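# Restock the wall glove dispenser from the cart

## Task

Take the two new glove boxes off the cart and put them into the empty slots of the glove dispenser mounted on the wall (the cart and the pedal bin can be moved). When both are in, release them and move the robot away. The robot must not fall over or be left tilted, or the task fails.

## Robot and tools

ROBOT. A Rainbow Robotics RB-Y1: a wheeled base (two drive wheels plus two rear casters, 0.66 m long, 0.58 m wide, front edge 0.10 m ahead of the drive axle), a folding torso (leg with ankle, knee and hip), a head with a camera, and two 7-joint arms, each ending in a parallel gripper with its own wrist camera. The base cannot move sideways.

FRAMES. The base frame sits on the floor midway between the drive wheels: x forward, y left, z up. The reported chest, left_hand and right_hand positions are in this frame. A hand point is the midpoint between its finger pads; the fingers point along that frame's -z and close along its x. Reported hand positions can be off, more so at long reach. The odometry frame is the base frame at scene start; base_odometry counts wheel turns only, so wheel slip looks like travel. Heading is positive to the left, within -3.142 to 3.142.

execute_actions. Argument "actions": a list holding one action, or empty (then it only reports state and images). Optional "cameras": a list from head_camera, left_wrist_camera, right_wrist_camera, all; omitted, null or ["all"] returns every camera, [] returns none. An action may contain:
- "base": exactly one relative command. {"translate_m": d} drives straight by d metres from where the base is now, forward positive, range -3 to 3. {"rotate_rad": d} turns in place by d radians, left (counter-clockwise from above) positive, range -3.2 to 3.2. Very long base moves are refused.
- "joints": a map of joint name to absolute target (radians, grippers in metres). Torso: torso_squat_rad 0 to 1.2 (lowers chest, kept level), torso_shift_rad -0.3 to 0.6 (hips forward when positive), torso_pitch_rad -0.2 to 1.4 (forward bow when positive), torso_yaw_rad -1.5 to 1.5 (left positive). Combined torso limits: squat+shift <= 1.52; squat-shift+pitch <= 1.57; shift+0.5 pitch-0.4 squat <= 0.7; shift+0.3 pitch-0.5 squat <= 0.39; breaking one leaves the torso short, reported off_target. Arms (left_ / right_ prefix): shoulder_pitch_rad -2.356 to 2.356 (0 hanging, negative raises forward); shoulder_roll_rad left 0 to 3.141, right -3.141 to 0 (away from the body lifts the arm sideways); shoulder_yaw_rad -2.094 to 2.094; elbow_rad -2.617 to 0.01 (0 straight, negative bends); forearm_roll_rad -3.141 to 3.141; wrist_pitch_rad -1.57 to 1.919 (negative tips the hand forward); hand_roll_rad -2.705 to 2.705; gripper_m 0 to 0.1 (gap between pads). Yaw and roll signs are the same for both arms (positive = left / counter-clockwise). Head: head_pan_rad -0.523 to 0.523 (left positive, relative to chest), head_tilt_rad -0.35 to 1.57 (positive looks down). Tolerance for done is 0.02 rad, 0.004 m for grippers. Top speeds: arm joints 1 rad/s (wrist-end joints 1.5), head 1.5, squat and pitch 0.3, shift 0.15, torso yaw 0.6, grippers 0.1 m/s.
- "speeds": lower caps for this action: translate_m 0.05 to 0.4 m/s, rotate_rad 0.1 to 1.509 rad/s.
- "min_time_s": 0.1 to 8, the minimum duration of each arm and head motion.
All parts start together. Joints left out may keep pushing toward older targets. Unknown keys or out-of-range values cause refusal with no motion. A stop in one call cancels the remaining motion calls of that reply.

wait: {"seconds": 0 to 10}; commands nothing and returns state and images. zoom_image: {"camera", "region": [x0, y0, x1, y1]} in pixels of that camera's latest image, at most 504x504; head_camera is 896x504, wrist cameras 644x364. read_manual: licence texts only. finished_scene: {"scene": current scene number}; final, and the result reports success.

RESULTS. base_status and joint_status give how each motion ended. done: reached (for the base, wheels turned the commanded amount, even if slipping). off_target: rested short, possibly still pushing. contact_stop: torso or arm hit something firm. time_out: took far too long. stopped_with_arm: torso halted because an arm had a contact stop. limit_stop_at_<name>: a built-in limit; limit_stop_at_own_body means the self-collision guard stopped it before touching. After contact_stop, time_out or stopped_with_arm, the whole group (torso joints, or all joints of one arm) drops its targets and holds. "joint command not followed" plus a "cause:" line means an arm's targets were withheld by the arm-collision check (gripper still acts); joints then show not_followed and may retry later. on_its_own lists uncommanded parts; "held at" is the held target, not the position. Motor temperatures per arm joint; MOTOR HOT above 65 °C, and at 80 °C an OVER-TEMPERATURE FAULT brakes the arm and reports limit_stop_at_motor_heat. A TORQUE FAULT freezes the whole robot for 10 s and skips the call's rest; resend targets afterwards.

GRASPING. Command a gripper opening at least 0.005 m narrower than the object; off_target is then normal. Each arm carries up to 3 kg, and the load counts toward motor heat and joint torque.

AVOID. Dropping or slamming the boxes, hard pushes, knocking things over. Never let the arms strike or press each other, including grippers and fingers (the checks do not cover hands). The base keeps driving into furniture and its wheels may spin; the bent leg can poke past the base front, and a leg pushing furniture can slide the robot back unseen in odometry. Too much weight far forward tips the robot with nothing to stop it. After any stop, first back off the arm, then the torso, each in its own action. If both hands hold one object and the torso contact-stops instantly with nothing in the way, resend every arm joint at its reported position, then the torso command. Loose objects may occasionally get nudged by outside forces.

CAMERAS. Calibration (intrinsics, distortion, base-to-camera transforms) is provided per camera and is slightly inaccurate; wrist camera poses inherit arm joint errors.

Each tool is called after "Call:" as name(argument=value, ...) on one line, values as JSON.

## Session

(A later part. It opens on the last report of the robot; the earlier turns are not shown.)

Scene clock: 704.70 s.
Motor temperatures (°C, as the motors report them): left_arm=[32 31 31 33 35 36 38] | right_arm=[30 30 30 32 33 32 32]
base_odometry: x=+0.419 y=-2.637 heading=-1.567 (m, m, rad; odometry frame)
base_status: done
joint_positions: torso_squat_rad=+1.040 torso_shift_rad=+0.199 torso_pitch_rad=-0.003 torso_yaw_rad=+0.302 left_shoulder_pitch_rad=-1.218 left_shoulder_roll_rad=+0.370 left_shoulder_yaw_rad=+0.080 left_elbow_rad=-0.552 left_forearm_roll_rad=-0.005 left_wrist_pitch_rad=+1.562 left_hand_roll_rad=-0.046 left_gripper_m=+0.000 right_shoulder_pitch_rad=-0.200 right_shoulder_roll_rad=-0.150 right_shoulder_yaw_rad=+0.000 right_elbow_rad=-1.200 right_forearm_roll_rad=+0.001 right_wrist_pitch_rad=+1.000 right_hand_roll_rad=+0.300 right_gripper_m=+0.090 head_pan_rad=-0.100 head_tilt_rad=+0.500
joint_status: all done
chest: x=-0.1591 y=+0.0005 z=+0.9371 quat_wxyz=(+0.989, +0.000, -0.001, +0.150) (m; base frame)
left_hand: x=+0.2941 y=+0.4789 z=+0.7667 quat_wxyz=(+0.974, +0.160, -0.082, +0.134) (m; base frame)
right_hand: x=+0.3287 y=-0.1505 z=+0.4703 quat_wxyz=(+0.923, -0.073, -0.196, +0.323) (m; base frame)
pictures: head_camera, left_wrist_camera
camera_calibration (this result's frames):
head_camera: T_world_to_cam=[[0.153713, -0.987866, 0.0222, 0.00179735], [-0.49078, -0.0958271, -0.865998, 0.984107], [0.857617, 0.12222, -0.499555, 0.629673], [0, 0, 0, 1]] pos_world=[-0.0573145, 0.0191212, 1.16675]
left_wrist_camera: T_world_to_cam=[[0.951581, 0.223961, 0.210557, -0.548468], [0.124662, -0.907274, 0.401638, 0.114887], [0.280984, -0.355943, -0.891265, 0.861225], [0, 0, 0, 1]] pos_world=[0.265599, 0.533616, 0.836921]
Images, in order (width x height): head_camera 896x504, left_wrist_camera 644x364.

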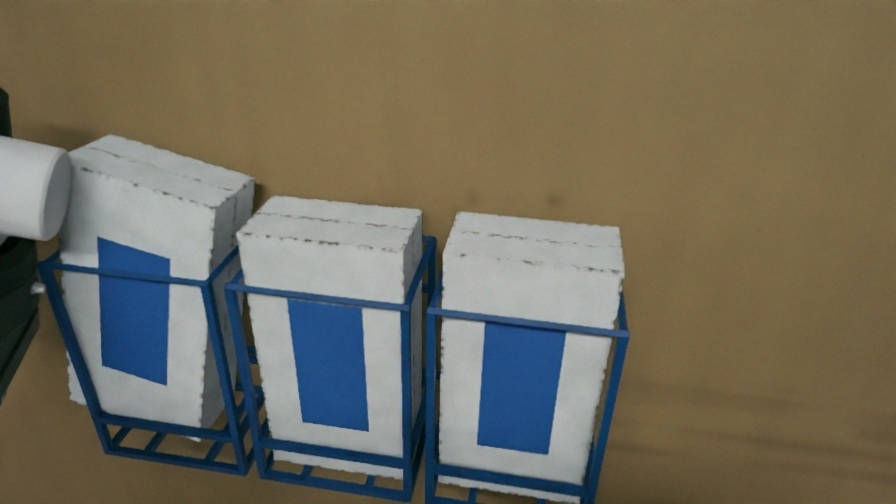

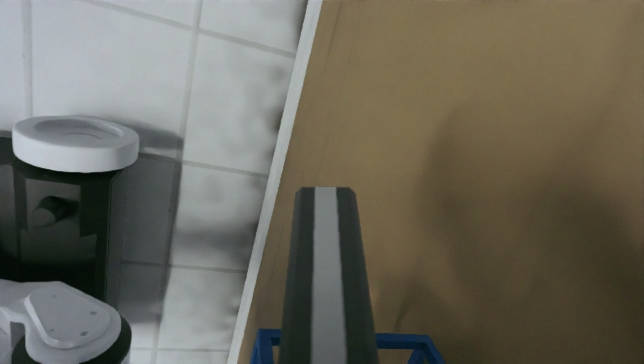

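Call:
execute_actions(actions=[{"joints":{"torso_yaw_rad":0.42}}], cameras=[])

Call:
execute_actions(actions=[{"joints":{"left_shoulder_yaw_rad":-0.45}}], cameras=["head_camera","left_wrist_camera"])

Scene clock: 716.40 s.
Motor temperatures (°C, as the motors report them): left_arm=[33 32 31 34 35 37 38] | right_arm=[29 30 30 32 33 32 32]
base_odometry: x=+0.419 y=-2.637 heading=-1.568 (m, m, rad; odometry frame)
base_status: not commanded
joint_positions: torso_squat_rad=+1.040 torso_shift_rad=+0.200 torso_pitch_rad=+0.000 torso_yaw_rad=+0.420 left_shoulder_pitch_rad=-1.220 left_shoulder_roll_rad=+0.361 left_shoulder_yaw_rad=+0.079 left_elbow_rad=-0.552 left_forearm_roll_rad=-0.004 left_wrist_pitch_rad=+1.560 left_hand_roll_rad=-0.046 left_gripper_m=+0.000 right_shoulder_pitch_rad=-0.200 right_shoulder_roll_rad=-0.150 right_shoulder_yaw_rad=+0.000 right_elbow_rad=-1.200 right_forearm_roll_rad=+0.001 right_wrist_pitch_rad=+1.000 right_hand_roll_rad=+0.300 right_gripper_m=+0.090 head_pan_rad=-0.100 head_tilt_rad=+0.500
joint_status: all done
chest: x=-0.1578 y=+0.0004 z=+0.9372 quat_wxyz=(+0.978, +0.000, +0.000, +0.208) (m; base frame)
left_hand: x=+0.2388 y=+0.5238 z=+0.7647 quat_wxyz=(+0.966, +0.163, -0.073, +0.187) (m; base frame)
right_hand: x=+0.3432 y=-0.0921 z=+0.4690 quat_wxyz=(+0.903, -0.060, -0.199, +0.377) (m; base frame)
pictures: none
No camera images: the call's "cameras" was empty. Leave "cameras" out to get every camera's image.

Scene clock: 717.53 s.
Motor temperatures (°C, as the motors report them): left_arm=[33 31 31 34 35 37 38] | right_arm=[29 30 30 32 33 32 32]
base_odometry: x=+0.419 y=-2.637 heading=-1.568 (m, m, rad; odometry frame)
base_status: not commanded
joint_positions: torso_squat_rad=+1.040 torso_shift_rad=+0.200 torso_pitch_rad=+0.000 torso_yaw_rad=+0.420 left_shoulder_pitch_rad=-1.220 left_shoulder_roll_rad=+0.361 left_shoulder_yaw_rad=-0.450 left_elbow_rad=-0.552 left_forearm_roll_rad=-0.004 left_wrist_pitch_rad=+1.560 left_hand_roll_rad=-0.046 left_gripper_m=+0.000 right_shoulder_pitch_rad=-0.200 right_shoulder_roll_rad=-0.150 right_shoulder_yaw_rad=+0.000 right_elbow_rad=-1.200 right_forearm_roll_rad=+0.001 right_wrist_pitch_rad=+1.000 right_hand_roll_rad=+0.300 right_gripper_m=+0.090 head_pan_rad=-0.100 head_tilt_rad=+0.500
joint_status: all done
chest: x=-0.1578 y=+0.0004 z=+0.9372 quat_wxyz=(+0.978, +0.000, +0.000, +0.208) (m; base frame)
left_hand: x=+0.2301 y=+0.5473 z=+0.7797 quat_wxyz=(+0.923, +0.379, +0.003, +0.064) (m; base frame)
right_hand: x=+0.3432 y=-0.0921 z=+0.4690 quat_wxyz=(+0.903, -0.060, -0.199, +0.377) (m; base frame)
pictures: head_camera, left_wrist_camera
camera_calibration (this result's frames):
head_camera: T_world_to_cam=[[0.269187, -0.962844, 0.0216625, 0.0201954], [-0.478463, -0.153219, -0.864637, 0.985558], [0.83583, 0.222384, -0.501929, 0.627314], [0, 0, 0, 1]] pos_world=[-0.0582115, 0.0309465, 1.16658]
left_wrist_camera: T_world_to_cam=[[0.99333, 0.106615, 0.0439253, -0.321083], [0.10877, -0.992808, -0.0500037, 0.582317], [0.0382782, 0.0544479, -0.997783, 0.829483], [0, 0, 0, 1]] pos_world=[0.223852, 0.567198, 0.870865]
Images, in order (width x height): head_camera 896x504, left_wrist_camera 644x364.

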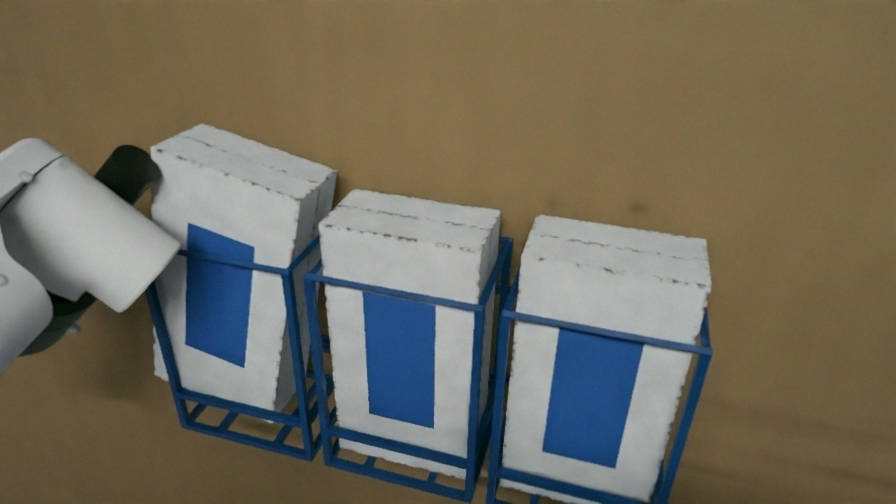

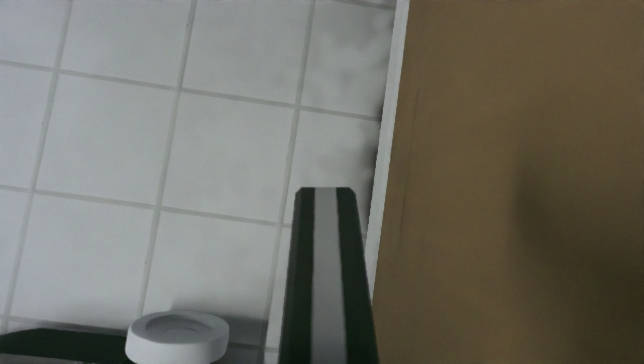

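Wrong way; reverse.

Call:
execute_actions(actions=[{"joints":{"left_shoulder_yaw_rad":1.0}}], cameras=["head_camera","left_wrist_camera"])

Scene clock: 721.83 s.
Motor temperatures (°C, as the motors report them): left_arm=[33 31 31 34 35 37 38] | right_arm=[29 30 30 32 33 32 32]
base_odometry: x=+0.419 y=-2.637 heading=-1.568 (m, m, rad; odometry frame)
base_status: not commanded
joint_positions: torso_squat_rad=+1.040 torso_shift_rad=+0.200 torso_pitch_rad=+0.000 torso_yaw_rad=+0.420 left_shoulder_pitch_rad=-1.220 left_shoulder_roll_rad=+0.361 left_shoulder_yaw_rad=+1.000 left_elbow_rad=-0.552 left_forearm_roll_rad=-0.004 left_wrist_pitch_rad=+1.560 left_hand_roll_rad=-0.046 left_gripper_m=+0.000 right_shoulder_pitch_rad=-0.200 right_shoulder_roll_rad=-0.150 right_shoulder_yaw_rad=+0.000 right_elbow_rad=-1.200 right_forearm_roll_rad=+0.001 right_wrist_pitch_rad=+1.000 right_hand_roll_rad=+0.300 right_gripper_m=+0.090 head_pan_rad=-0.100 head_tilt_rad=+0.500
joint_status: all done
chest: x=-0.1578 y=+0.0004 z=+0.9372 quat_wxyz=(+0.978, +0.000, +0.000, +0.208) (m; base frame)
left_hand: x=+0.2668 y=+0.4830 z=+0.7717 quat_wxyz=(+0.881, -0.231, -0.190, +0.367) (m; base frame)
right_hand: x=+0.3432 y=-0.0921 z=+0.4690 quat_wxyz=(+0.903, -0.060, -0.199, +0.377) (m; base frame)
pictures: head_camera, left_wrist_camera
camera_calibration (this result's frames):
head_camera: T_world_to_cam=[[0.269187, -0.962844, 0.0216626, 0.0201954], [-0.478462, -0.153219, -0.864637, 0.985558], [0.83583, 0.222384, -0.501929, 0.627314], [0, 0, 0, 1]] pos_world=[-0.0582117, 0.0309466, 1.16658]
left_wrist_camera: T_world_to_cam=[[0.6585, 0.731164, 0.178262, -0.666336], [0.0741481, -0.298748, 0.951447, -0.584645], [0.748919, -0.61331, -0.25094, 0.380122], [0, 0, 0, 1]] pos_world=[0.197452, 0.545671, 0.77043]
Images, in order (width x height): head_camera 896x504, left_wrist_camera 644x364.

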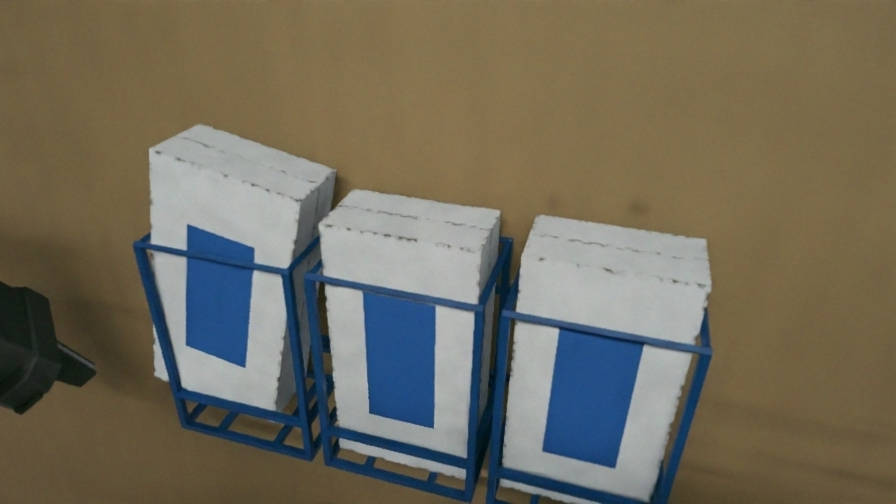

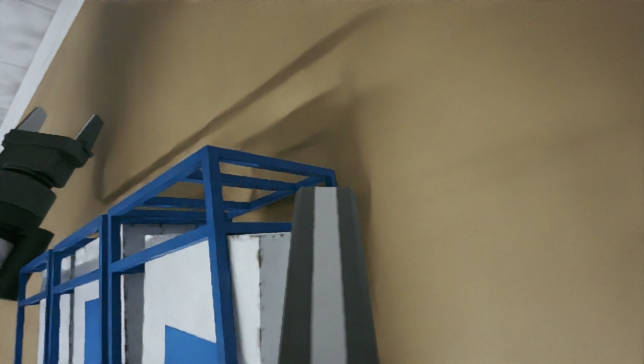

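Call:
execute_actions(actions=[{"joints":{"torso_yaw_rad":0.3}}], cameras=["head_camera","left_wrist_camera"])

Call:
execute_actions(actions=[{"joints":{"torso_yaw_rad":0.22}}], cameras=["head_camera","left_wrist_camera"])

Scene clock: 727.60 s.
Motor temperatures (°C, as the motors report them): left_arm=[33 31 31 34 35 36 38] | right_arm=[29 30 30 32 33 32 32]
base_odometry: x=+0.419 y=-2.637 heading=-1.568 (m, m, rad; odometry frame)
base_status: not commanded
joint_positions: torso_squat_rad=+1.040 torso_shift_rad=+0.200 torso_pitch_rad=+0.000 torso_yaw_rad=+0.300 left_shoulder_pitch_rad=-1.220 left_shoulder_roll_rad=+0.361 left_shoulder_yaw_rad=+1.000 left_elbow_rad=-0.552 left_forearm_roll_rad=-0.004 left_wrist_pitch_rad=+1.560 left_hand_roll_rad=-0.046 left_gripper_m=+0.000 right_shoulder_pitch_rad=-0.200 right_shoulder_roll_rad=-0.150 right_shoulder_yaw_rad=+0.000 right_elbow_rad=-1.200 right_forearm_roll_rad=+0.001 right_wrist_pitch_rad=+1.000 right_hand_roll_rad=+0.300 right_gripper_m=+0.090 head_pan_rad=-0.100 head_tilt_rad=+0.500
joint_status: all done
chest: x=-0.1577 y=+0.0004 z=+0.9372 quat_wxyz=(+0.989, +0.000, +0.000, +0.149) (m; base frame)
left_hand: x=+0.3216 y=+0.4287 z=+0.7718 quat_wxyz=(+0.902, -0.242, -0.176, +0.313) (m; base frame)
right_hand: x=+0.3285 y=-0.1514 z=+0.4691 quat_wxyz=(+0.924, -0.072, -0.195, +0.322) (m; base frame)
pictures: head_camera, left_wrist_camera
camera_calibration (this result's frames):
head_camera: T_world_to_cam=[[0.151962, -0.98815, 0.0216191, 0.00174674], [-0.493346, -0.0947861, -0.864653, 0.983204], [0.856456, 0.120729, -0.501903, 0.630582], [0, 0, 0, 1]] pos_world=[-0.0552719, 0.0187907, 1.16658]
left_wrist_camera: T_world_to_cam=[[0.741276, 0.647034, 0.178485, -0.653442], [0.0376541, -0.305588, 0.951419, -0.590343], [0.670143, -0.698544, -0.250889, 0.367618], [0, 0, 0, 1]] pos_world=[0.260253, 0.499195, 0.770524]
Images, in order (width x height): head_camera 896x504, left_wrist_camera 644x364.

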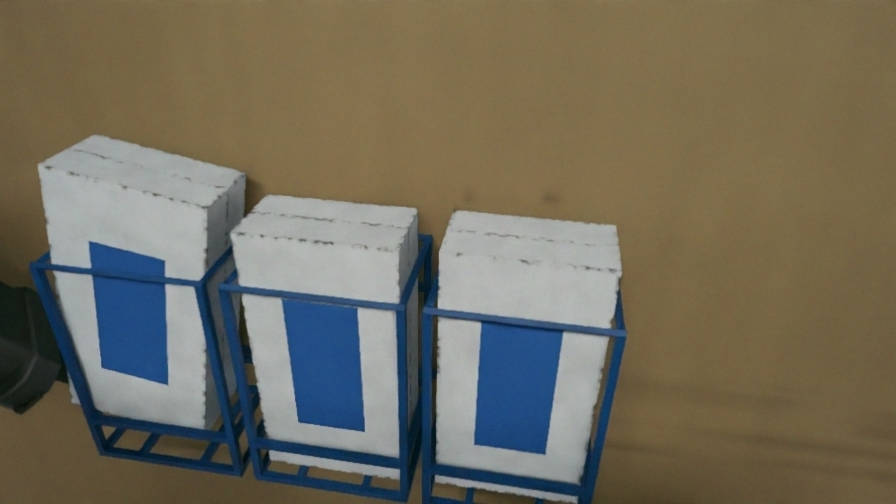

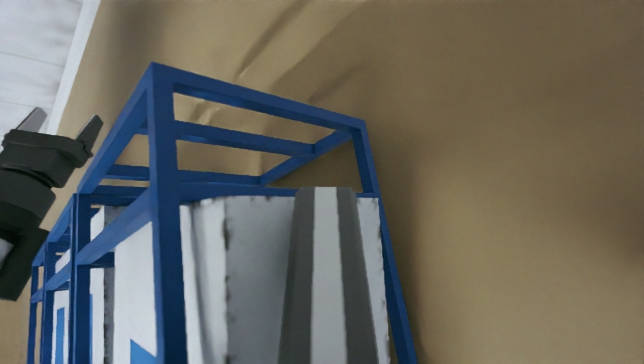

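Scene clock: 728.43 s.
Motor temperatures (°C, as the motors report them): left_arm=[33 31 31 34 35 36 38] | right_arm=[29 30 30 32 33 32 32]
base_odometry: x=+0.419 y=-2.637 heading=-1.567 (m, m, rad; odometry frame)
base_status: not commanded
joint_positions: torso_squat_rad=+1.040 torso_shift_rad=+0.199 torso_pitch_rad=-0.002 torso_yaw_rad=+0.283 left_shoulder_pitch_rad=-1.217 left_shoulder_roll_rad=+0.367 left_shoulder_yaw_rad=+1.000 left_elbow_rad=-0.554 left_forearm_roll_rad=-0.006 left_wrist_pitch_rad=+1.561 left_hand_roll_rad=-0.046 left_gripper_m=+0.000 right_shoulder_pitch_rad=-0.200 right_shoulder_roll_rad=-0.150 right_shoulder_yaw_rad=+0.000 right_elbow_rad=-1.200 right_forearm_roll_rad=+0.001 right_wrist_pitch_rad=+1.000 right_hand_roll_rad=+0.300 right_gripper_m=+0.090 head_pan_rad=-0.100 head_tilt_rad=+0.500
joint_status: torso_yaw_rad contact_stop (moved -0.017 of -0.080)
on_its_own: torso_yaw_rad is held at +0.282, not at your +0.220, since a contact_stop
chest: x=-0.1588 y=+0.0006 z=+0.9371 quat_wxyz=(+0.990, +0.000, -0.001, +0.141) (m; base frame)
left_hand: x=+0.3261 y=+0.4252 z=+0.7720 quat_wxyz=(+0.903, -0.241, -0.175, +0.309) (m; base frame)
right_hand: x=+0.3257 y=-0.1596 z=+0.4699 quat_wxyz=(+0.926, -0.074, -0.195, +0.314) (m; base frame)
pictures: head_camera, left_wrist_camera
camera_calibration (this result's frames):
head_camera: T_world_to_cam=[[0.135406, -0.99054, 0.0222636, -0.00113732], [-0.493177, -0.0868717, -0.865581, 0.983542], [0.859327, 0.106225, -0.500274, 0.63032], [0, 0, 0, 1]] pos_world=[-0.0564367, 0.0173598, 1.16669]
left_wrist_camera: T_world_to_cam=[[0.747739, 0.639042, 0.180311, -0.654641], [0.0349776, -0.309088, 0.95039, -0.588642], [0.663071, -0.704337, -0.25347, 0.369067], [0, 0, 0, 1]] pos_world=[0.265372, 0.496348, 0.771026]
Images, in order (width x height): head_camera 896x504, left_wrist_camera 644x364.

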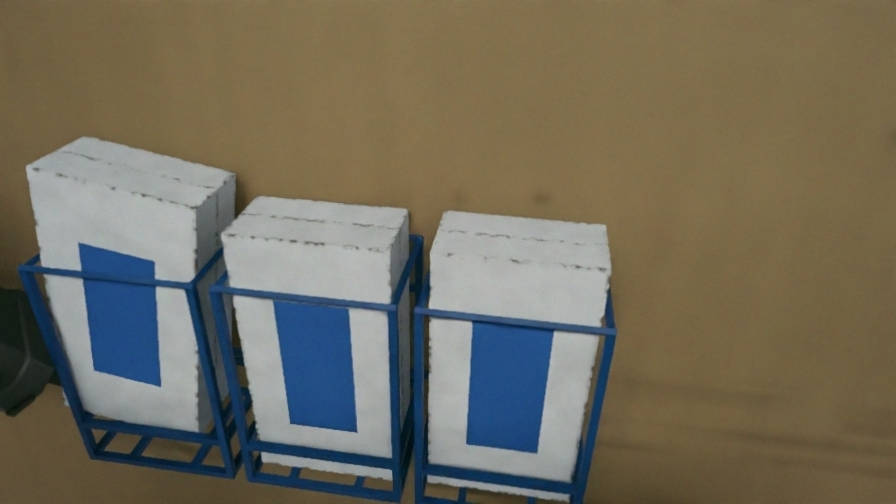

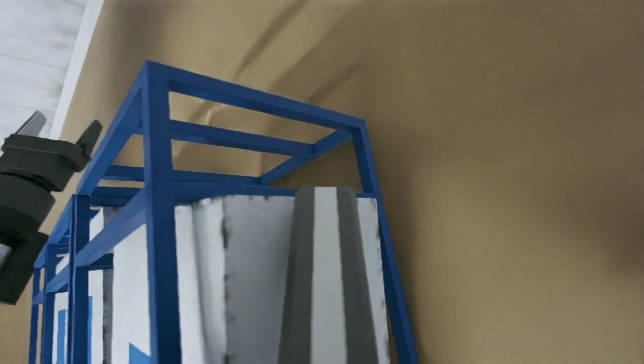

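Call:
execute_actions(actions=[{"joints":{"torso_yaw_rad":0.25,"torso_squat_rad":1.02}}], cameras=["head_camera"])

Call:
execute_actions(actions=[{"joints":{"left_wrist_pitch_rad":1.4},"min_time_s":1.5}], cameras=["head_camera","left_wrist_camera"])

Scene clock: 734.67 s.
Motor temperatures (°C, as the motors report them): left_arm=[34 31 31 33 37 36 38] | right_arm=[30 30 30 32 33 32 32]
base_odometry: x=+0.419 y=-2.637 heading=-1.567 (m, m, rad; odometry frame)
base_status: not commanded
joint_positions: torso_squat_rad=+1.039 torso_shift_rad=+0.198 torso_pitch_rad=-0.003 torso_yaw_rad=+0.283 left_shoulder_pitch_rad=-1.216 left_shoulder_roll_rad=+0.367 left_shoulder_yaw_rad=+1.000 left_elbow_rad=-0.554 left_forearm_roll_rad=-0.006 left_wrist_pitch_rad=+1.560 left_hand_roll_rad=-0.046 left_gripper_m=+0.000 right_shoulder_pitch_rad=-0.200 right_shoulder_roll_rad=-0.150 right_shoulder_yaw_rad=+0.000 right_elbow_rad=-1.200 right_forearm_roll_rad=+0.001 right_wrist_pitch_rad=+1.000 right_hand_roll_rad=+0.300 right_gripper_m=+0.090 head_pan_rad=-0.100 head_tilt_rad=+0.500
joint_status: torso_yaw_rad contact_stop (moved -0.001 of -0.033); the others done
on_its_own: torso_yaw_rad is held at +0.281, not at your +0.250, since a contact_stop
chest: x=-0.1591 y=+0.0007 z=+0.9381 quat_wxyz=(+0.990, -0.001, -0.002, +0.141) (m; base frame)
left_hand: x=+0.3259 y=+0.4252 z=+0.7728 quat_wxyz=(+0.903, -0.241, -0.175, +0.308) (m; base frame)
right_hand: x=+0.3257 y=-0.1599 z=+0.4714 quat_wxyz=(+0.926, -0.075, -0.195, +0.314) (m; base frame)
pictures: head_camera
camera_calibration (this result's frames):
head_camera: T_world_to_cam=[[0.134663, -0.990635, 0.0225512, -0.00143025], [-0.492375, -0.0866469, -0.86606, 0.984781], [0.859903, 0.105523, -0.499432, 0.630397], [0, 0, 0, 1]] pos_world=[-0.0570061, 0.0173902, 1.16775]
Images, in order (width x height): head_camera 896x504.

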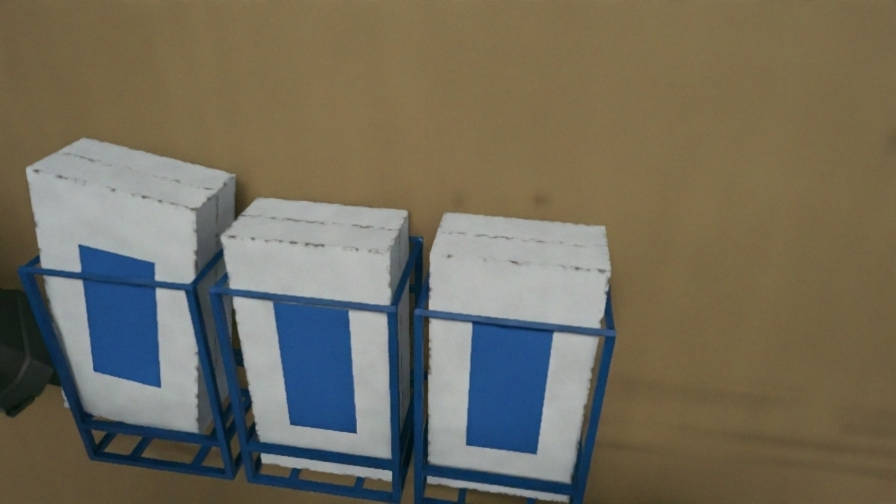

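not run: a stop came earlier in this reply.

Likely the palm hits the post; extend the tip with the wrist.

Call:
execute_actions(actions=[{"joints":{"left_wrist_pitch_rad":1.42,"torso_yaw_rad":0.29},"min_time_s":1.5}], cameras=["head_camera","left_wrist_camera"])

Scene clock: 739.57 s.
Motor temperatures (°C, as the motors report them): left_arm=[34 31 31 33 38 36 38] | right_arm=[30 30 30 32 33 32 32]
base_odometry: x=+0.419 y=-2.637 heading=-1.568 (m, m, rad; odometry frame)
base_status: not commanded
joint_positions: torso_squat_rad=+1.039 torso_shift_rad=+0.198 torso_pitch_rad=-0.003 torso_yaw_rad=+0.290 left_shoulder_pitch_rad=-1.220 left_shoulder_roll_rad=+0.361 left_shoulder_yaw_rad=+1.000 left_elbow_rad=-0.553 left_forearm_roll_rad=-0.004 left_wrist_pitch_rad=+1.420 left_hand_roll_rad=-0.046 left_gripper_m=+0.000 right_shoulder_pitch_rad=-0.200 right_shoulder_roll_rad=-0.150 right_shoulder_yaw_rad=+0.000 right_elbow_rad=-1.200 right_forearm_roll_rad=+0.001 right_wrist_pitch_rad=+1.000 right_hand_roll_rad=+0.300 right_gripper_m=+0.090 head_pan_rad=-0.100 head_tilt_rad=+0.500
joint_status: all done
chest: x=-0.1589 y=+0.0005 z=+0.9381 quat_wxyz=(+0.989, +0.000, -0.001, +0.145) (m; base frame)
left_hand: x=+0.3473 y=+0.4466 z=+0.7803 quat_wxyz=(+0.889, -0.218, -0.237, +0.325) (m; base frame)
right_hand: x=+0.3270 y=-0.1563 z=+0.4712 quat_wxyz=(+0.925, -0.074, -0.196, +0.317) (m; base frame)
pictures: head_camera, left_wrist_camera
camera_calibration (this result's frames):
head_camera: T_world_to_cam=[[0.14211, -0.989603, 0.0221483, -0.0000843061], [-0.491973, -0.0900296, -0.865943, 0.984827], [0.858934, 0.112163, -0.499652, 0.630319], [0, 0, 0, 1]] pos_world=[-0.0568829, 0.0178816, 1.16775]
left_wrist_camera: T_world_to_cam=[[0.673767, 0.67834, 0.293075, -0.765543], [-0.028556, -0.372415, 0.927627, -0.52253], [0.738392, -0.633373, -0.23155, 0.297196], [0, 0, 0, 1]] pos_world=[0.281428, 0.512937, 0.77789]
Images, in order (width x height): head_camera 896x504, left_wrist_camera 644x364.

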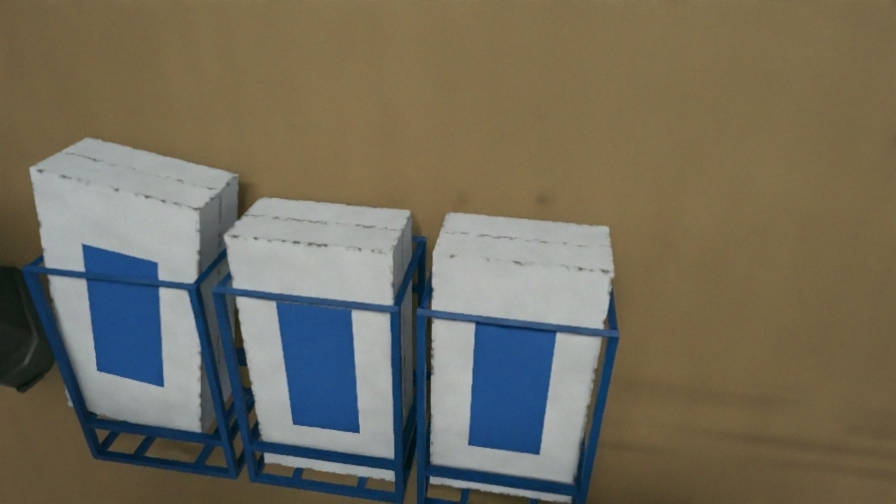

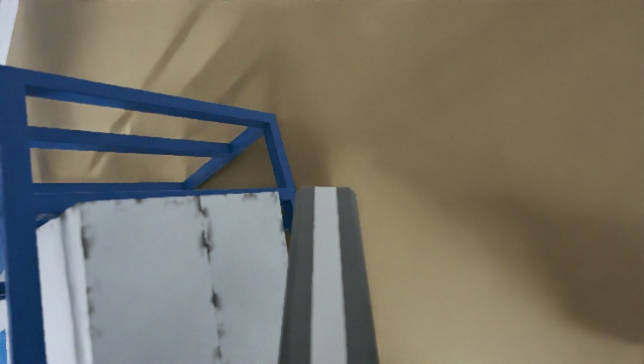

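Call:
execute_actions(actions=[{"joints":{"left_wrist_pitch_rad":1.5,"torso_yaw_rad":0.24},"min_time_s":1.5}], cameras=["head_camera","left_wrist_camera"])

Scene clock: 743.50 s.
Motor temperatures (°C, as the motors report them): left_arm=[34 31 31 33 37 36 38] | right_arm=[30 30 30 32 33 32 32]
base_odometry: x=+0.419 y=-2.637 heading=-1.568 (m, m, rad; odometry frame)
base_status: not commanded
joint_positions: torso_squat_rad=+1.039 torso_shift_rad=+0.199 torso_pitch_rad=-0.003 torso_yaw_rad=+0.244 left_shoulder_pitch_rad=-1.219 left_shoulder_roll_rad=+0.370 left_shoulder_yaw_rad=+0.999 left_elbow_rad=-0.557 left_forearm_roll_rad=-0.006 left_wrist_pitch_rad=+1.427 left_hand_roll_rad=-0.046 left_gripper_m=+0.000 right_shoulder_pitch_rad=-0.200 right_shoulder_roll_rad=-0.150 right_shoulder_yaw_rad=+0.000 right_elbow_rad=-1.200 right_forearm_roll_rad=+0.001 right_wrist_pitch_rad=+1.000 right_hand_roll_rad=+0.300 right_gripper_m=+0.090 head_pan_rad=-0.100 head_tilt_rad=+0.500
joint_status: torso_yaw_rad contact_stop (moved -0.047 of -0.050); left_wrist_pitch_rad contact_stop (moved +0.007 of +0.080)
on_its_own: left_wrist_pitch_rad is held at +1.427, not at your +1.500, since a contact_stop
chest: x=-0.1588 y=+0.0005 z=+0.9381 quat_wxyz=(+0.993, +0.000, -0.001, +0.121) (m; base frame)
left_hand: x=+0.3654 y=+0.4283 z=+0.7823 quat_wxyz=(+0.896, -0.220, -0.233, +0.307) (m; base frame)
right_hand: x=+0.3192 y=-0.1787 z=+0.4711 quat_wxyz=(+0.932, -0.078, -0.194, +0.296) (m; base frame)
pictures: head_camera, left_wrist_camera
camera_calibration (this result's frames):
head_camera: T_world_to_cam=[[0.0958959, -0.995148, 0.0220012, -0.00729342], [-0.495816, -0.0669211, -0.865845, 0.98419], [0.863117, 0.0721224, -0.499828, 0.631065], [0, 0, 0, 1]] pos_world=[-0.0560056, 0.0130911, 1.16774]
left_wrist_camera: T_world_to_cam=[[0.700997, 0.649483, 0.294576, -0.764599], [-0.0420203, -0.374722, 0.926184, -0.523692], [0.711925, -0.661631, -0.235388, 0.297468], [0, 0, 0, 1]] pos_world=[0.302201, 0.497168, 0.780288]
Images, in order (width x height): head_camera 896x504, left_wrist_camera 644x364.

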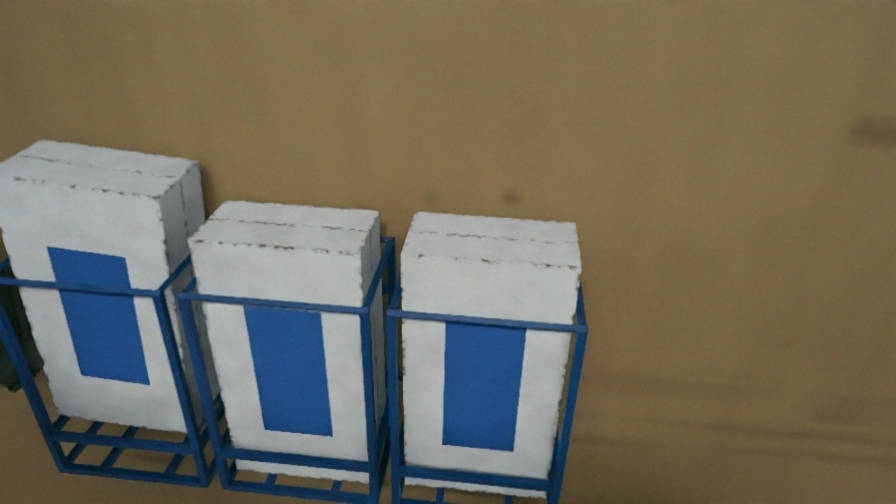

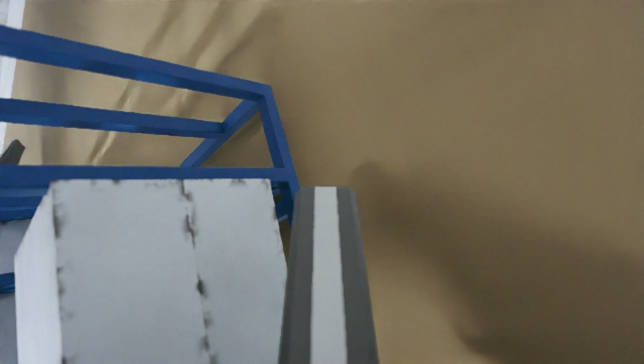

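Call:
execute_actions(actions=[{"joints":{"torso_yaw_rad":0.4}}], cameras=[])

Call:
execute_actions(actions=[{"base":{"translate_m":-0.5},"joints":{"torso_squat_rad":0.6,"torso_shift_rad":0.05,"head_pan_rad":-0.4}}], cameras=["head_camera"])

Scene clock: 753.70 s.
Motor temperatures (°C, as the motors report them): left_arm=[34 30 31 33 36 36 38] | right_arm=[30 30 30 32 33 32 32]
base_odometry: x=+0.419 y=-2.637 heading=-1.568 (m, m, rad; odometry frame)
base_status: not commanded
joint_positions: torso_squat_rad=+1.039 torso_shift_rad=+0.199 torso_pitch_rad=-0.003 torso_yaw_rad=+0.400 left_shoulder_pitch_rad=-1.219 left_shoulder_roll_rad=+0.369 left_shoulder_yaw_rad=+0.999 left_elbow_rad=-0.556 left_forearm_roll_rad=-0.006 left_wrist_pitch_rad=+1.427 left_hand_roll_rad=-0.046 left_gripper_m=+0.000 right_shoulder_pitch_rad=-0.200 right_shoulder_roll_rad=-0.150 right_shoulder_yaw_rad=+0.000 right_elbow_rad=-1.200 right_forearm_roll_rad=+0.001 right_wrist_pitch_rad=+1.000 right_hand_roll_rad=+0.300 right_gripper_m=+0.090 head_pan_rad=-0.100 head_tilt_rad=+0.500
joint_status: all done
on_its_own: left_wrist_pitch_rad is held at +1.427, not at your +1.500, since a contact_stop
chest: x=-0.1588 y=+0.0005 z=+0.9381 quat_wxyz=(+0.980, +0.000, -0.001, +0.199) (m; base frame)
left_hand: x=+0.2925 y=+0.5038 z=+0.7818 quat_wxyz=(+0.869, -0.202, -0.249, +0.376) (m; base frame)
right_hand: x=+0.3413 y=-0.1022 z=+0.4711 quat_wxyz=(+0.906, -0.063, -0.199, +0.368) (m; base frame)
pictures: none
No camera images: the call's "cameras" was empty. Leave "cameras" out to get every camera's image.

Scene clock: 756.70 s.
Motor temperatures (°C, as the motors report them): left_arm=[34 30 31 33 36 35 38] | right_arm=[30 30 30 32 33 32 32]
base_odometry: x=+0.418 y=-2.137 heading=-1.567 (m, m, rad; odometry frame)
base_status: done
joint_positions: torso_squat_rad=+0.600 torso_shift_rad=+0.050 torso_pitch_rad=-0.003 torso_yaw_rad=+0.400 left_shoulder_pitch_rad=-1.220 left_shoulder_roll_rad=+0.368 left_shoulder_yaw_rad=+0.999 left_elbow_rad=-0.556 left_forearm_roll_rad=-0.006 left_wrist_pitch_rad=+1.427 left_hand_roll_rad=-0.046 left_gripper_m=+0.000 right_shoulder_pitch_rad=-0.200 right_shoulder_roll_rad=-0.150 right_shoulder_yaw_rad=+0.000 right_elbow_rad=-1.200 right_forearm_roll_rad=+0.001 right_wrist_pitch_rad=+1.000 right_hand_roll_rad=+0.300 right_gripper_m=+0.090 head_pan_rad=-0.400 head_tilt_rad=+0.500
joint_status: all done
on_its_own: left_wrist_pitch_rad is held at +1.427, not at your +1.500, since a contact_stop
chest: x=-0.2000 y=+0.0007 z=+1.1669 quat_wxyz=(+0.980, +0.000, -0.001, +0.199) (m; base frame)
left_hand: x=+0.2514 y=+0.5039 z=+1.0108 quat_wxyz=(+0.869, -0.202, -0.249, +0.376) (m; base frame)
right_hand: x=+0.3001 y=-0.1019 z=+0.7000 quat_wxyz=(+0.906, -0.063, -0.199, +0.368) (m; base frame)
pictures: head_camera
camera_calibration (this result's frames):
head_camera: T_world_to_cam=[[-0.047416, -0.998644, 0.0215118, -0.0300105], [-0.500073, 0.00508981, -0.865968, 1.16027], [0.864684, -0.0518182, -0.499636, 0.782919], [0, 0, 0, 1]] pos_world=[-0.0981825, 0.00469417, 1.39658]
Images, in order (width x height): head_camera 896x504.

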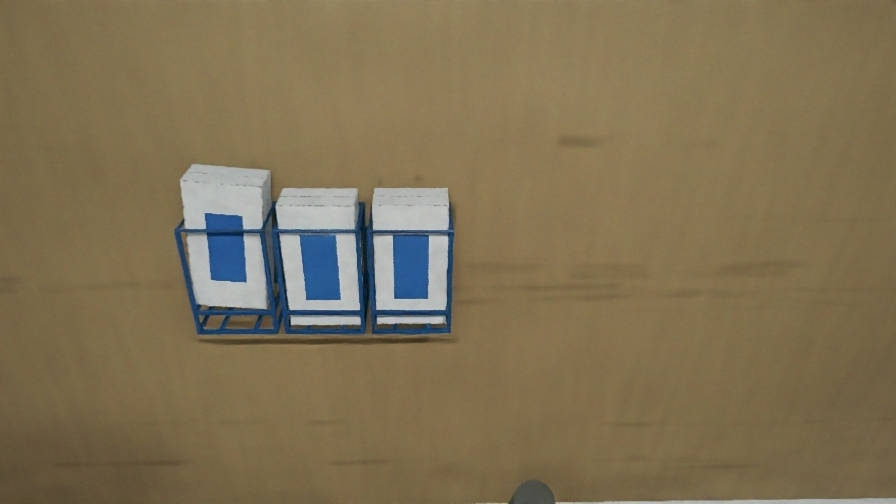

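Call:
execute_actions(actions=[{"joints":{"torso_squat_rad":0.68,"torso_shift_rad":0.225,"torso_yaw_rad":0.06,"torso_pitch_rad":0,"left_shoulder_pitch_rad":-1.355,"left_shoulder_roll_rad":0.351,"left_shoulder_yaw_rad":0.08,"left_elbow_rad":-0.55,"left_wrist_pitch_rad":1.7,"head_pan_rad":0.2,"head_tilt_rad":0.8}}], cameras=[])

Call:
execute_actions(actions=[{"base":{"translate_m":0.39},"speeds":{"translate_m":0.2}}], cameras=["left_wrist_camera"])

Call:
execute_actions(actions=[{"joints":{"torso_squat_rad":0.8,"torso_shift_rad":0.27}}], cameras=["head_camera","left_wrist_camera"])

Scene clock: 767.80 s.
Motor temperatures (°C, as the motors report them): left_arm=[33 30 31 33 35 35 38] | right_arm=[30 30 30 32 33 32 32]
base_odometry: x=+0.418 y=-2.137 heading=-1.567 (m, m, rad; odometry frame)
base_status: not commanded
joint_positions: torso_squat_rad=+0.680 torso_shift_rad=+0.225 torso_pitch_rad=+0.000 torso_yaw_rad=+0.060 left_shoulder_pitch_rad=-1.355 left_shoulder_roll_rad=+0.351 left_shoulder_yaw_rad=+0.080 left_elbow_rad=-0.550 left_forearm_roll_rad=-0.006 left_wrist_pitch_rad=+1.700 left_hand_roll_rad=-0.046 left_gripper_m=+0.000 right_shoulder_pitch_rad=-0.200 right_shoulder_roll_rad=-0.150 right_shoulder_yaw_rad=+0.000 right_elbow_rad=-1.200 right_forearm_roll_rad=+0.001 right_wrist_pitch_rad=+1.000 right_hand_roll_rad=+0.300 right_gripper_m=+0.090 head_pan_rad=+0.200 head_tilt_rad=+0.800
joint_status: all done
chest: x=-0.1065 y=+0.0006 z=+1.1205 quat_wxyz=(+1.000, +0.000, +0.000, +0.030) (m; base frame)
left_hand: x=+0.4506 y=+0.3199 z=+1.0117 quat_wxyz=(+0.985, +0.143, -0.096, +0.003) (m; base frame)
right_hand: x=+0.3295 y=-0.2624 z=+0.6521 quat_wxyz=(+0.956, -0.095, -0.184, +0.209) (m; base frame)
pictures: none
No camera images: the call's "cameras" was empty. Leave "cameras" out to get every camera's image.

Scene clock: 770.90 s.
Motor temperatures (°C, as the motors report them): left_arm=[33 30 31 33 35 35 38] | right_arm=[30 30 30 32 33 32 32]
base_odometry: x=+0.419 y=-2.527 heading=-1.566 (m, m, rad; odometry frame)
base_status: done
joint_positions: torso_squat_rad=+0.680 torso_shift_rad=+0.225 torso_pitch_rad=+0.000 torso_yaw_rad=+0.060 left_shoulder_pitch_rad=-1.355 left_shoulder_roll_rad=+0.351 left_shoulder_yaw_rad=+0.080 left_elbow_rad=-0.550 left_forearm_roll_rad=-0.006 left_wrist_pitch_rad=+1.700 left_hand_roll_rad=-0.046 left_gripper_m=+0.000 right_shoulder_pitch_rad=-0.200 right_shoulder_roll_rad=-0.150 right_shoulder_yaw_rad=+0.000 right_elbow_rad=-1.200 right_forearm_roll_rad=+0.001 right_wrist_pitch_rad=+1.000 right_hand_roll_rad=+0.300 right_gripper_m=+0.090 head_pan_rad=+0.200 head_tilt_rad=+0.800
joint_status: not commanded
chest: x=-0.1066 y=+0.0006 z=+1.1205 quat_wxyz=(+1.000, +0.000, +0.000, +0.030) (m; base frame)
left_hand: x=+0.4506 y=+0.3199 z=+1.0118 quat_wxyz=(+0.985, +0.143, -0.096, +0.003) (m; base frame)
right_hand: x=+0.3295 y=-0.2624 z=+0.6522 quat_wxyz=(+0.956, -0.095, -0.185, +0.209) (m; base frame)
pictures: left_wrist_camera
camera_calibration (this result's frames):
left_wrist_camera: T_world_to_cam=[[0.979859, -0.0322786, 0.197064, -0.630443], [-0.112699, -0.904053, 0.412294, -0.0521706], [0.164848, -0.426199, -0.889483, 1.0521], [0, 0, 0, 1]] pos_world=[0.43843, 0.380889, 1.08157]
Images, in order (width x height): left_wrist_camera 644x364.

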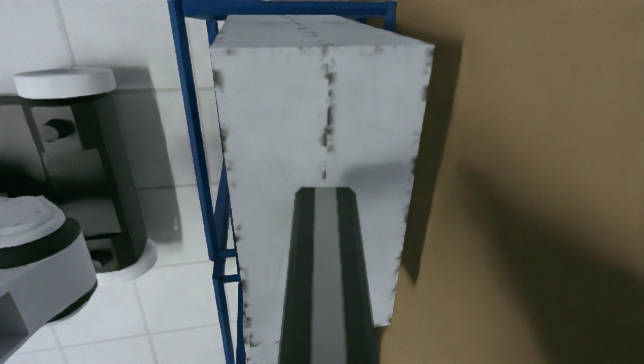

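Scene clock: 772.93 s.
Motor temperatures (°C, as the motors report them): left_arm=[33 30 31 33 35 35 38] | right_arm=[30 30 30 32 33 32 32]
base_odometry: x=+0.419 y=-2.527 heading=-1.566 (m, m, rad; odometry frame)
base_status: not commanded
joint_positions: torso_squat_rad=+0.791 torso_shift_rad=+0.263 torso_pitch_rad=-0.008 torso_yaw_rad=+0.061 left_shoulder_pitch_rad=-1.355 left_shoulder_roll_rad=+0.353 left_shoulder_yaw_rad=+0.080 left_elbow_rad=-0.550 left_forearm_roll_rad=-0.006 left_wrist_pitch_rad=+1.700 left_hand_roll_rad=-0.046 left_gripper_m=+0.000 right_shoulder_pitch_rad=-0.200 right_shoulder_roll_rad=-0.150 right_shoulder_yaw_rad=+0.000 right_elbow_rad=-1.200 right_forearm_roll_rad=+0.001 right_wrist_pitch_rad=+1.000 right_hand_roll_rad=+0.300 right_gripper_m=+0.090 head_pan_rad=+0.200 head_tilt_rad=+0.800
joint_status: torso_squat_rad contact_stop (moved +0.111 of +0.120); torso_shift_rad contact_stop (moved +0.038 of +0.045)
chest: x=-0.1025 y=+0.0006 z=+1.0650 quat_wxyz=(+1.000, +0.000, -0.004, +0.030) (m; base frame)
left_hand: x=+0.4551 y=+0.3215 z=+0.9612 quat_wxyz=(+0.985, +0.144, -0.100, +0.005) (m; base frame)
right_hand: x=+0.3374 y=-0.2621 z=+0.6002 quat_wxyz=(+0.955, -0.096, -0.188, +0.209) (m; base frame)
pictures: head_camera, left_wrist_camera
camera_calibration (this result's frames):
head_camera: T_world_to_cam=[[0.219452, -0.97494, 0.036505, -0.0275107], [-0.706778, -0.184661, -0.682909, 0.873047], [0.672536, 0.124065, -0.729591, 0.921594], [0, 0, 0, 1]] pos_world=[0.00328225, 0.0200591, 1.2696]
left_wrist_camera: T_world_to_cam=[[0.978244, -0.0300465, 0.205269, -0.632749], [-0.113877, -0.904834, 0.410254, -0.0266059], [0.173408, -0.424704, -0.88857, 1.00173], [0, 0, 0, 1]] pos_world=[0.442245, 0.382352, 1.0309]
Images, in order (width x height): head_camera 896x504, left_wrist_camera 644x364.

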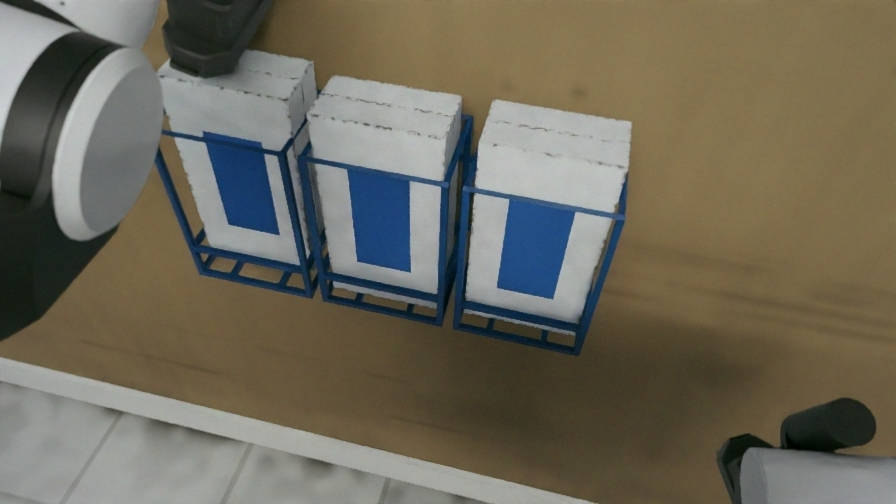

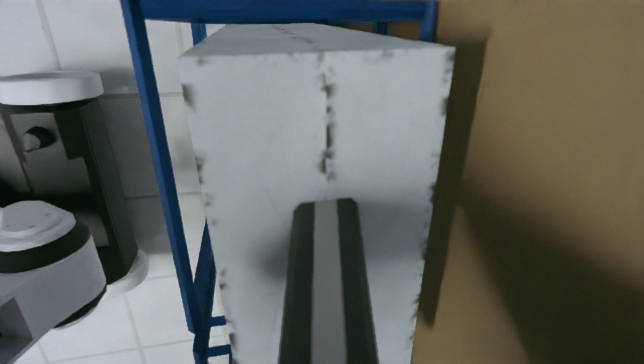

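It's going down. The stop was probably the wall; continue with less shift.

Call:
execute_actions(actions=[{"joints":{"torso_squat_rad":0.83,"torso_shift_rad":0.255,"torso_pitch_rad":0}}], cameras=["head_camera"])

Call:
execute_actions(actions=[{"joints":{"torso_squat_rad":0.6,"torso_shift_rad":0.15}}], cameras=[])

Call:
execute_actions(actions=[{"base":{"translate_m":-0.55},"joints":{"torso_yaw_rad":0.3,"head_pan_rad":-0.2,"head_tilt_rad":0.6}}], cameras=["head_camera"])

Scene clock: 781.73 s.
Motor temperatures (°C, as the motors report them): left_arm=[33 30 31 33 35 35 38] | right_arm=[30 30 30 33 33 32 32]
base_odometry: x=+0.419 y=-2.527 heading=-1.566 (m, m, rad; odometry frame)
base_status: not commanded
joint_positions: torso_squat_rad=+0.830 torso_shift_rad=+0.254 torso_pitch_rad=-0.002 torso_yaw_rad=+0.061 left_shoulder_pitch_rad=-1.360 left_shoulder_roll_rad=+0.355 left_shoulder_yaw_rad=+0.080 left_elbow_rad=-0.553 left_forearm_roll_rad=-0.007 left_wrist_pitch_rad=+1.699 left_hand_roll_rad=-0.046 left_gripper_m=+0.000 right_shoulder_pitch_rad=-0.200 right_shoulder_roll_rad=-0.150 right_shoulder_yaw_rad=+0.000 right_elbow_rad=-1.200 right_forearm_roll_rad=+0.001 right_wrist_pitch_rad=+1.000 right_hand_roll_rad=+0.300 right_gripper_m=+0.090 head_pan_rad=+0.200 head_tilt_rad=+0.800
joint_status: all done
chest: x=-0.1098 y=+0.0004 z=+1.0471 quat_wxyz=(+1.000, +0.000, -0.001, +0.030) (m; base frame)
left_hand: x=+0.4489 y=+0.3216 z=+0.9442 quat_wxyz=(+0.984, +0.145, -0.101, +0.005) (m; base frame)
right_hand: x=+0.3273 y=-0.2621 z=+0.5795 quat_wxyz=(+0.955, -0.095, -0.185, +0.209) (m; base frame)
pictures: head_camera
camera_calibration (this result's frames):
head_camera: T_world_to_cam=[[0.219662, -0.974958, 0.0347212, -0.0235919], [-0.710866, -0.184333, -0.678742, 0.850851], [0.668146, 0.124412, -0.733555, 0.917048], [0, 0, 0, 1]] pos_world=[-0.00269896, 0.0197471, 1.25103]
Images, in order (width x height): head_camera 896x504.

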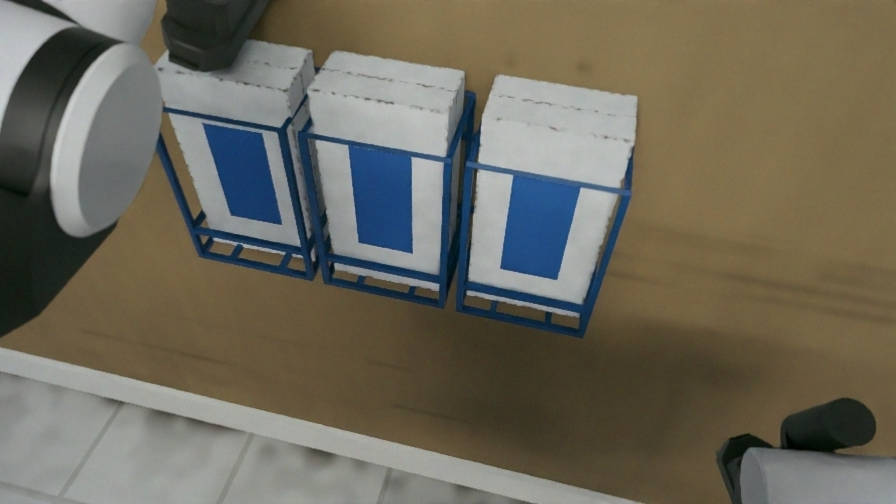

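Scene clock: 783.30 s.
Motor temperatures (°C, as the motors report them): left_arm=[33 30 31 33 35 35 38] | right_arm=[30 30 30 33 33 32 32]
base_odometry: x=+0.419 y=-2.527 heading=-1.566 (m, m, rad; odometry frame)
base_status: not commanded
joint_positions: torso_squat_rad=+0.600 torso_shift_rad=+0.150 torso_pitch_rad=+0.000 torso_yaw_rad=+0.061 left_shoulder_pitch_rad=-1.354 left_shoulder_roll_rad=+0.351 left_shoulder_yaw_rad=+0.080 left_elbow_rad=-0.550 left_forearm_roll_rad=-0.006 left_wrist_pitch_rad=+1.700 left_hand_roll_rad=-0.046 left_gripper_m=+0.000 right_shoulder_pitch_rad=-0.200 right_shoulder_roll_rad=-0.150 right_shoulder_yaw_rad=+0.000 right_elbow_rad=-1.200 right_forearm_roll_rad=+0.001 right_wrist_pitch_rad=+1.000 right_hand_roll_rad=+0.300 right_gripper_m=+0.090 head_pan_rad=+0.200 head_tilt_rad=+0.800
joint_status: all done
chest: x=-0.1416 y=+0.0007 z=+1.1612 quat_wxyz=(+1.000, +0.000, +0.000, +0.030) (m; base frame)
left_hand: x=+0.4151 y=+0.3204 z=+1.0518 quat_wxyz=(+0.985, +0.143, -0.095, +0.003) (m; base frame)
right_hand: x=+0.2945 y=-0.2622 z=+0.6928 quat_wxyz=(+0.956, -0.095, -0.184, +0.209) (m; base frame)
pictures: none
No camera images: the call's "cameras" was empty. Leave "cameras" out to get every camera's image.

Scene clock: 786.63 s.
Motor temperatures (°C, as the motors report them): left_arm=[33 30 31 33 35 35 38] | right_arm=[30 30 30 33 33 32 32]
base_odometry: x=+0.417 y=-1.977 heading=-1.565 (m, m, rad; odometry frame)
base_status: done
joint_positions: torso_squat_rad=+0.600 torso_shift_rad=+0.150 torso_pitch_rad=+0.000 torso_yaw_rad=+0.300 left_shoulder_pitch_rad=-1.355 left_shoulder_roll_rad=+0.351 left_shoulder_yaw_rad=+0.080 left_elbow_rad=-0.550 left_forearm_roll_rad=-0.006 left_wrist_pitch_rad=+1.700 left_hand_roll_rad=-0.046 left_gripper_m=+0.000 right_shoulder_pitch_rad=-0.200 right_shoulder_roll_rad=-0.150 right_shoulder_yaw_rad=+0.000 right_elbow_rad=-1.200 right_forearm_roll_rad=+0.001 right_wrist_pitch_rad=+1.000 right_hand_roll_rad=+0.300 right_gripper_m=+0.090 head_pan_rad=-0.200 head_tilt_rad=+0.600
joint_status: all done
chest: x=-0.1417 y=+0.0006 z=+1.1612 quat_wxyz=(+0.989, +0.000, +0.000, +0.149) (m; base frame)
left_hand: x=+0.3236 y=+0.4431 z=+1.0524 quat_wxyz=(+0.978, +0.154, -0.078, +0.121) (m; base frame)
right_hand: x=+0.3444 y=-0.1512 z=+0.6929 quat_wxyz=(+0.924, -0.072, -0.195, +0.322) (m; base frame)
pictures: head_camera
camera_calibration (this result's frames):
head_camera: T_world_to_cam=[[0.0549155, -0.998146, 0.0262408, -0.0232483], [-0.583915, -0.0534215, -0.810055, 1.09926], [0.809955, 0.0291622, -0.585766, 0.838394], [0, 0, 0, 1]] pos_world=[-0.0359129, 0.0110692, 1.38217]
Images, in order (width x height): head_camera 896x504.

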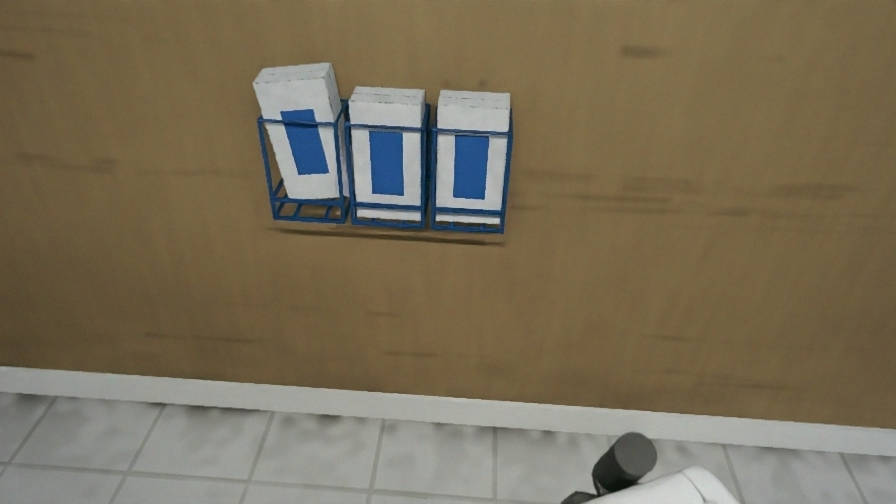

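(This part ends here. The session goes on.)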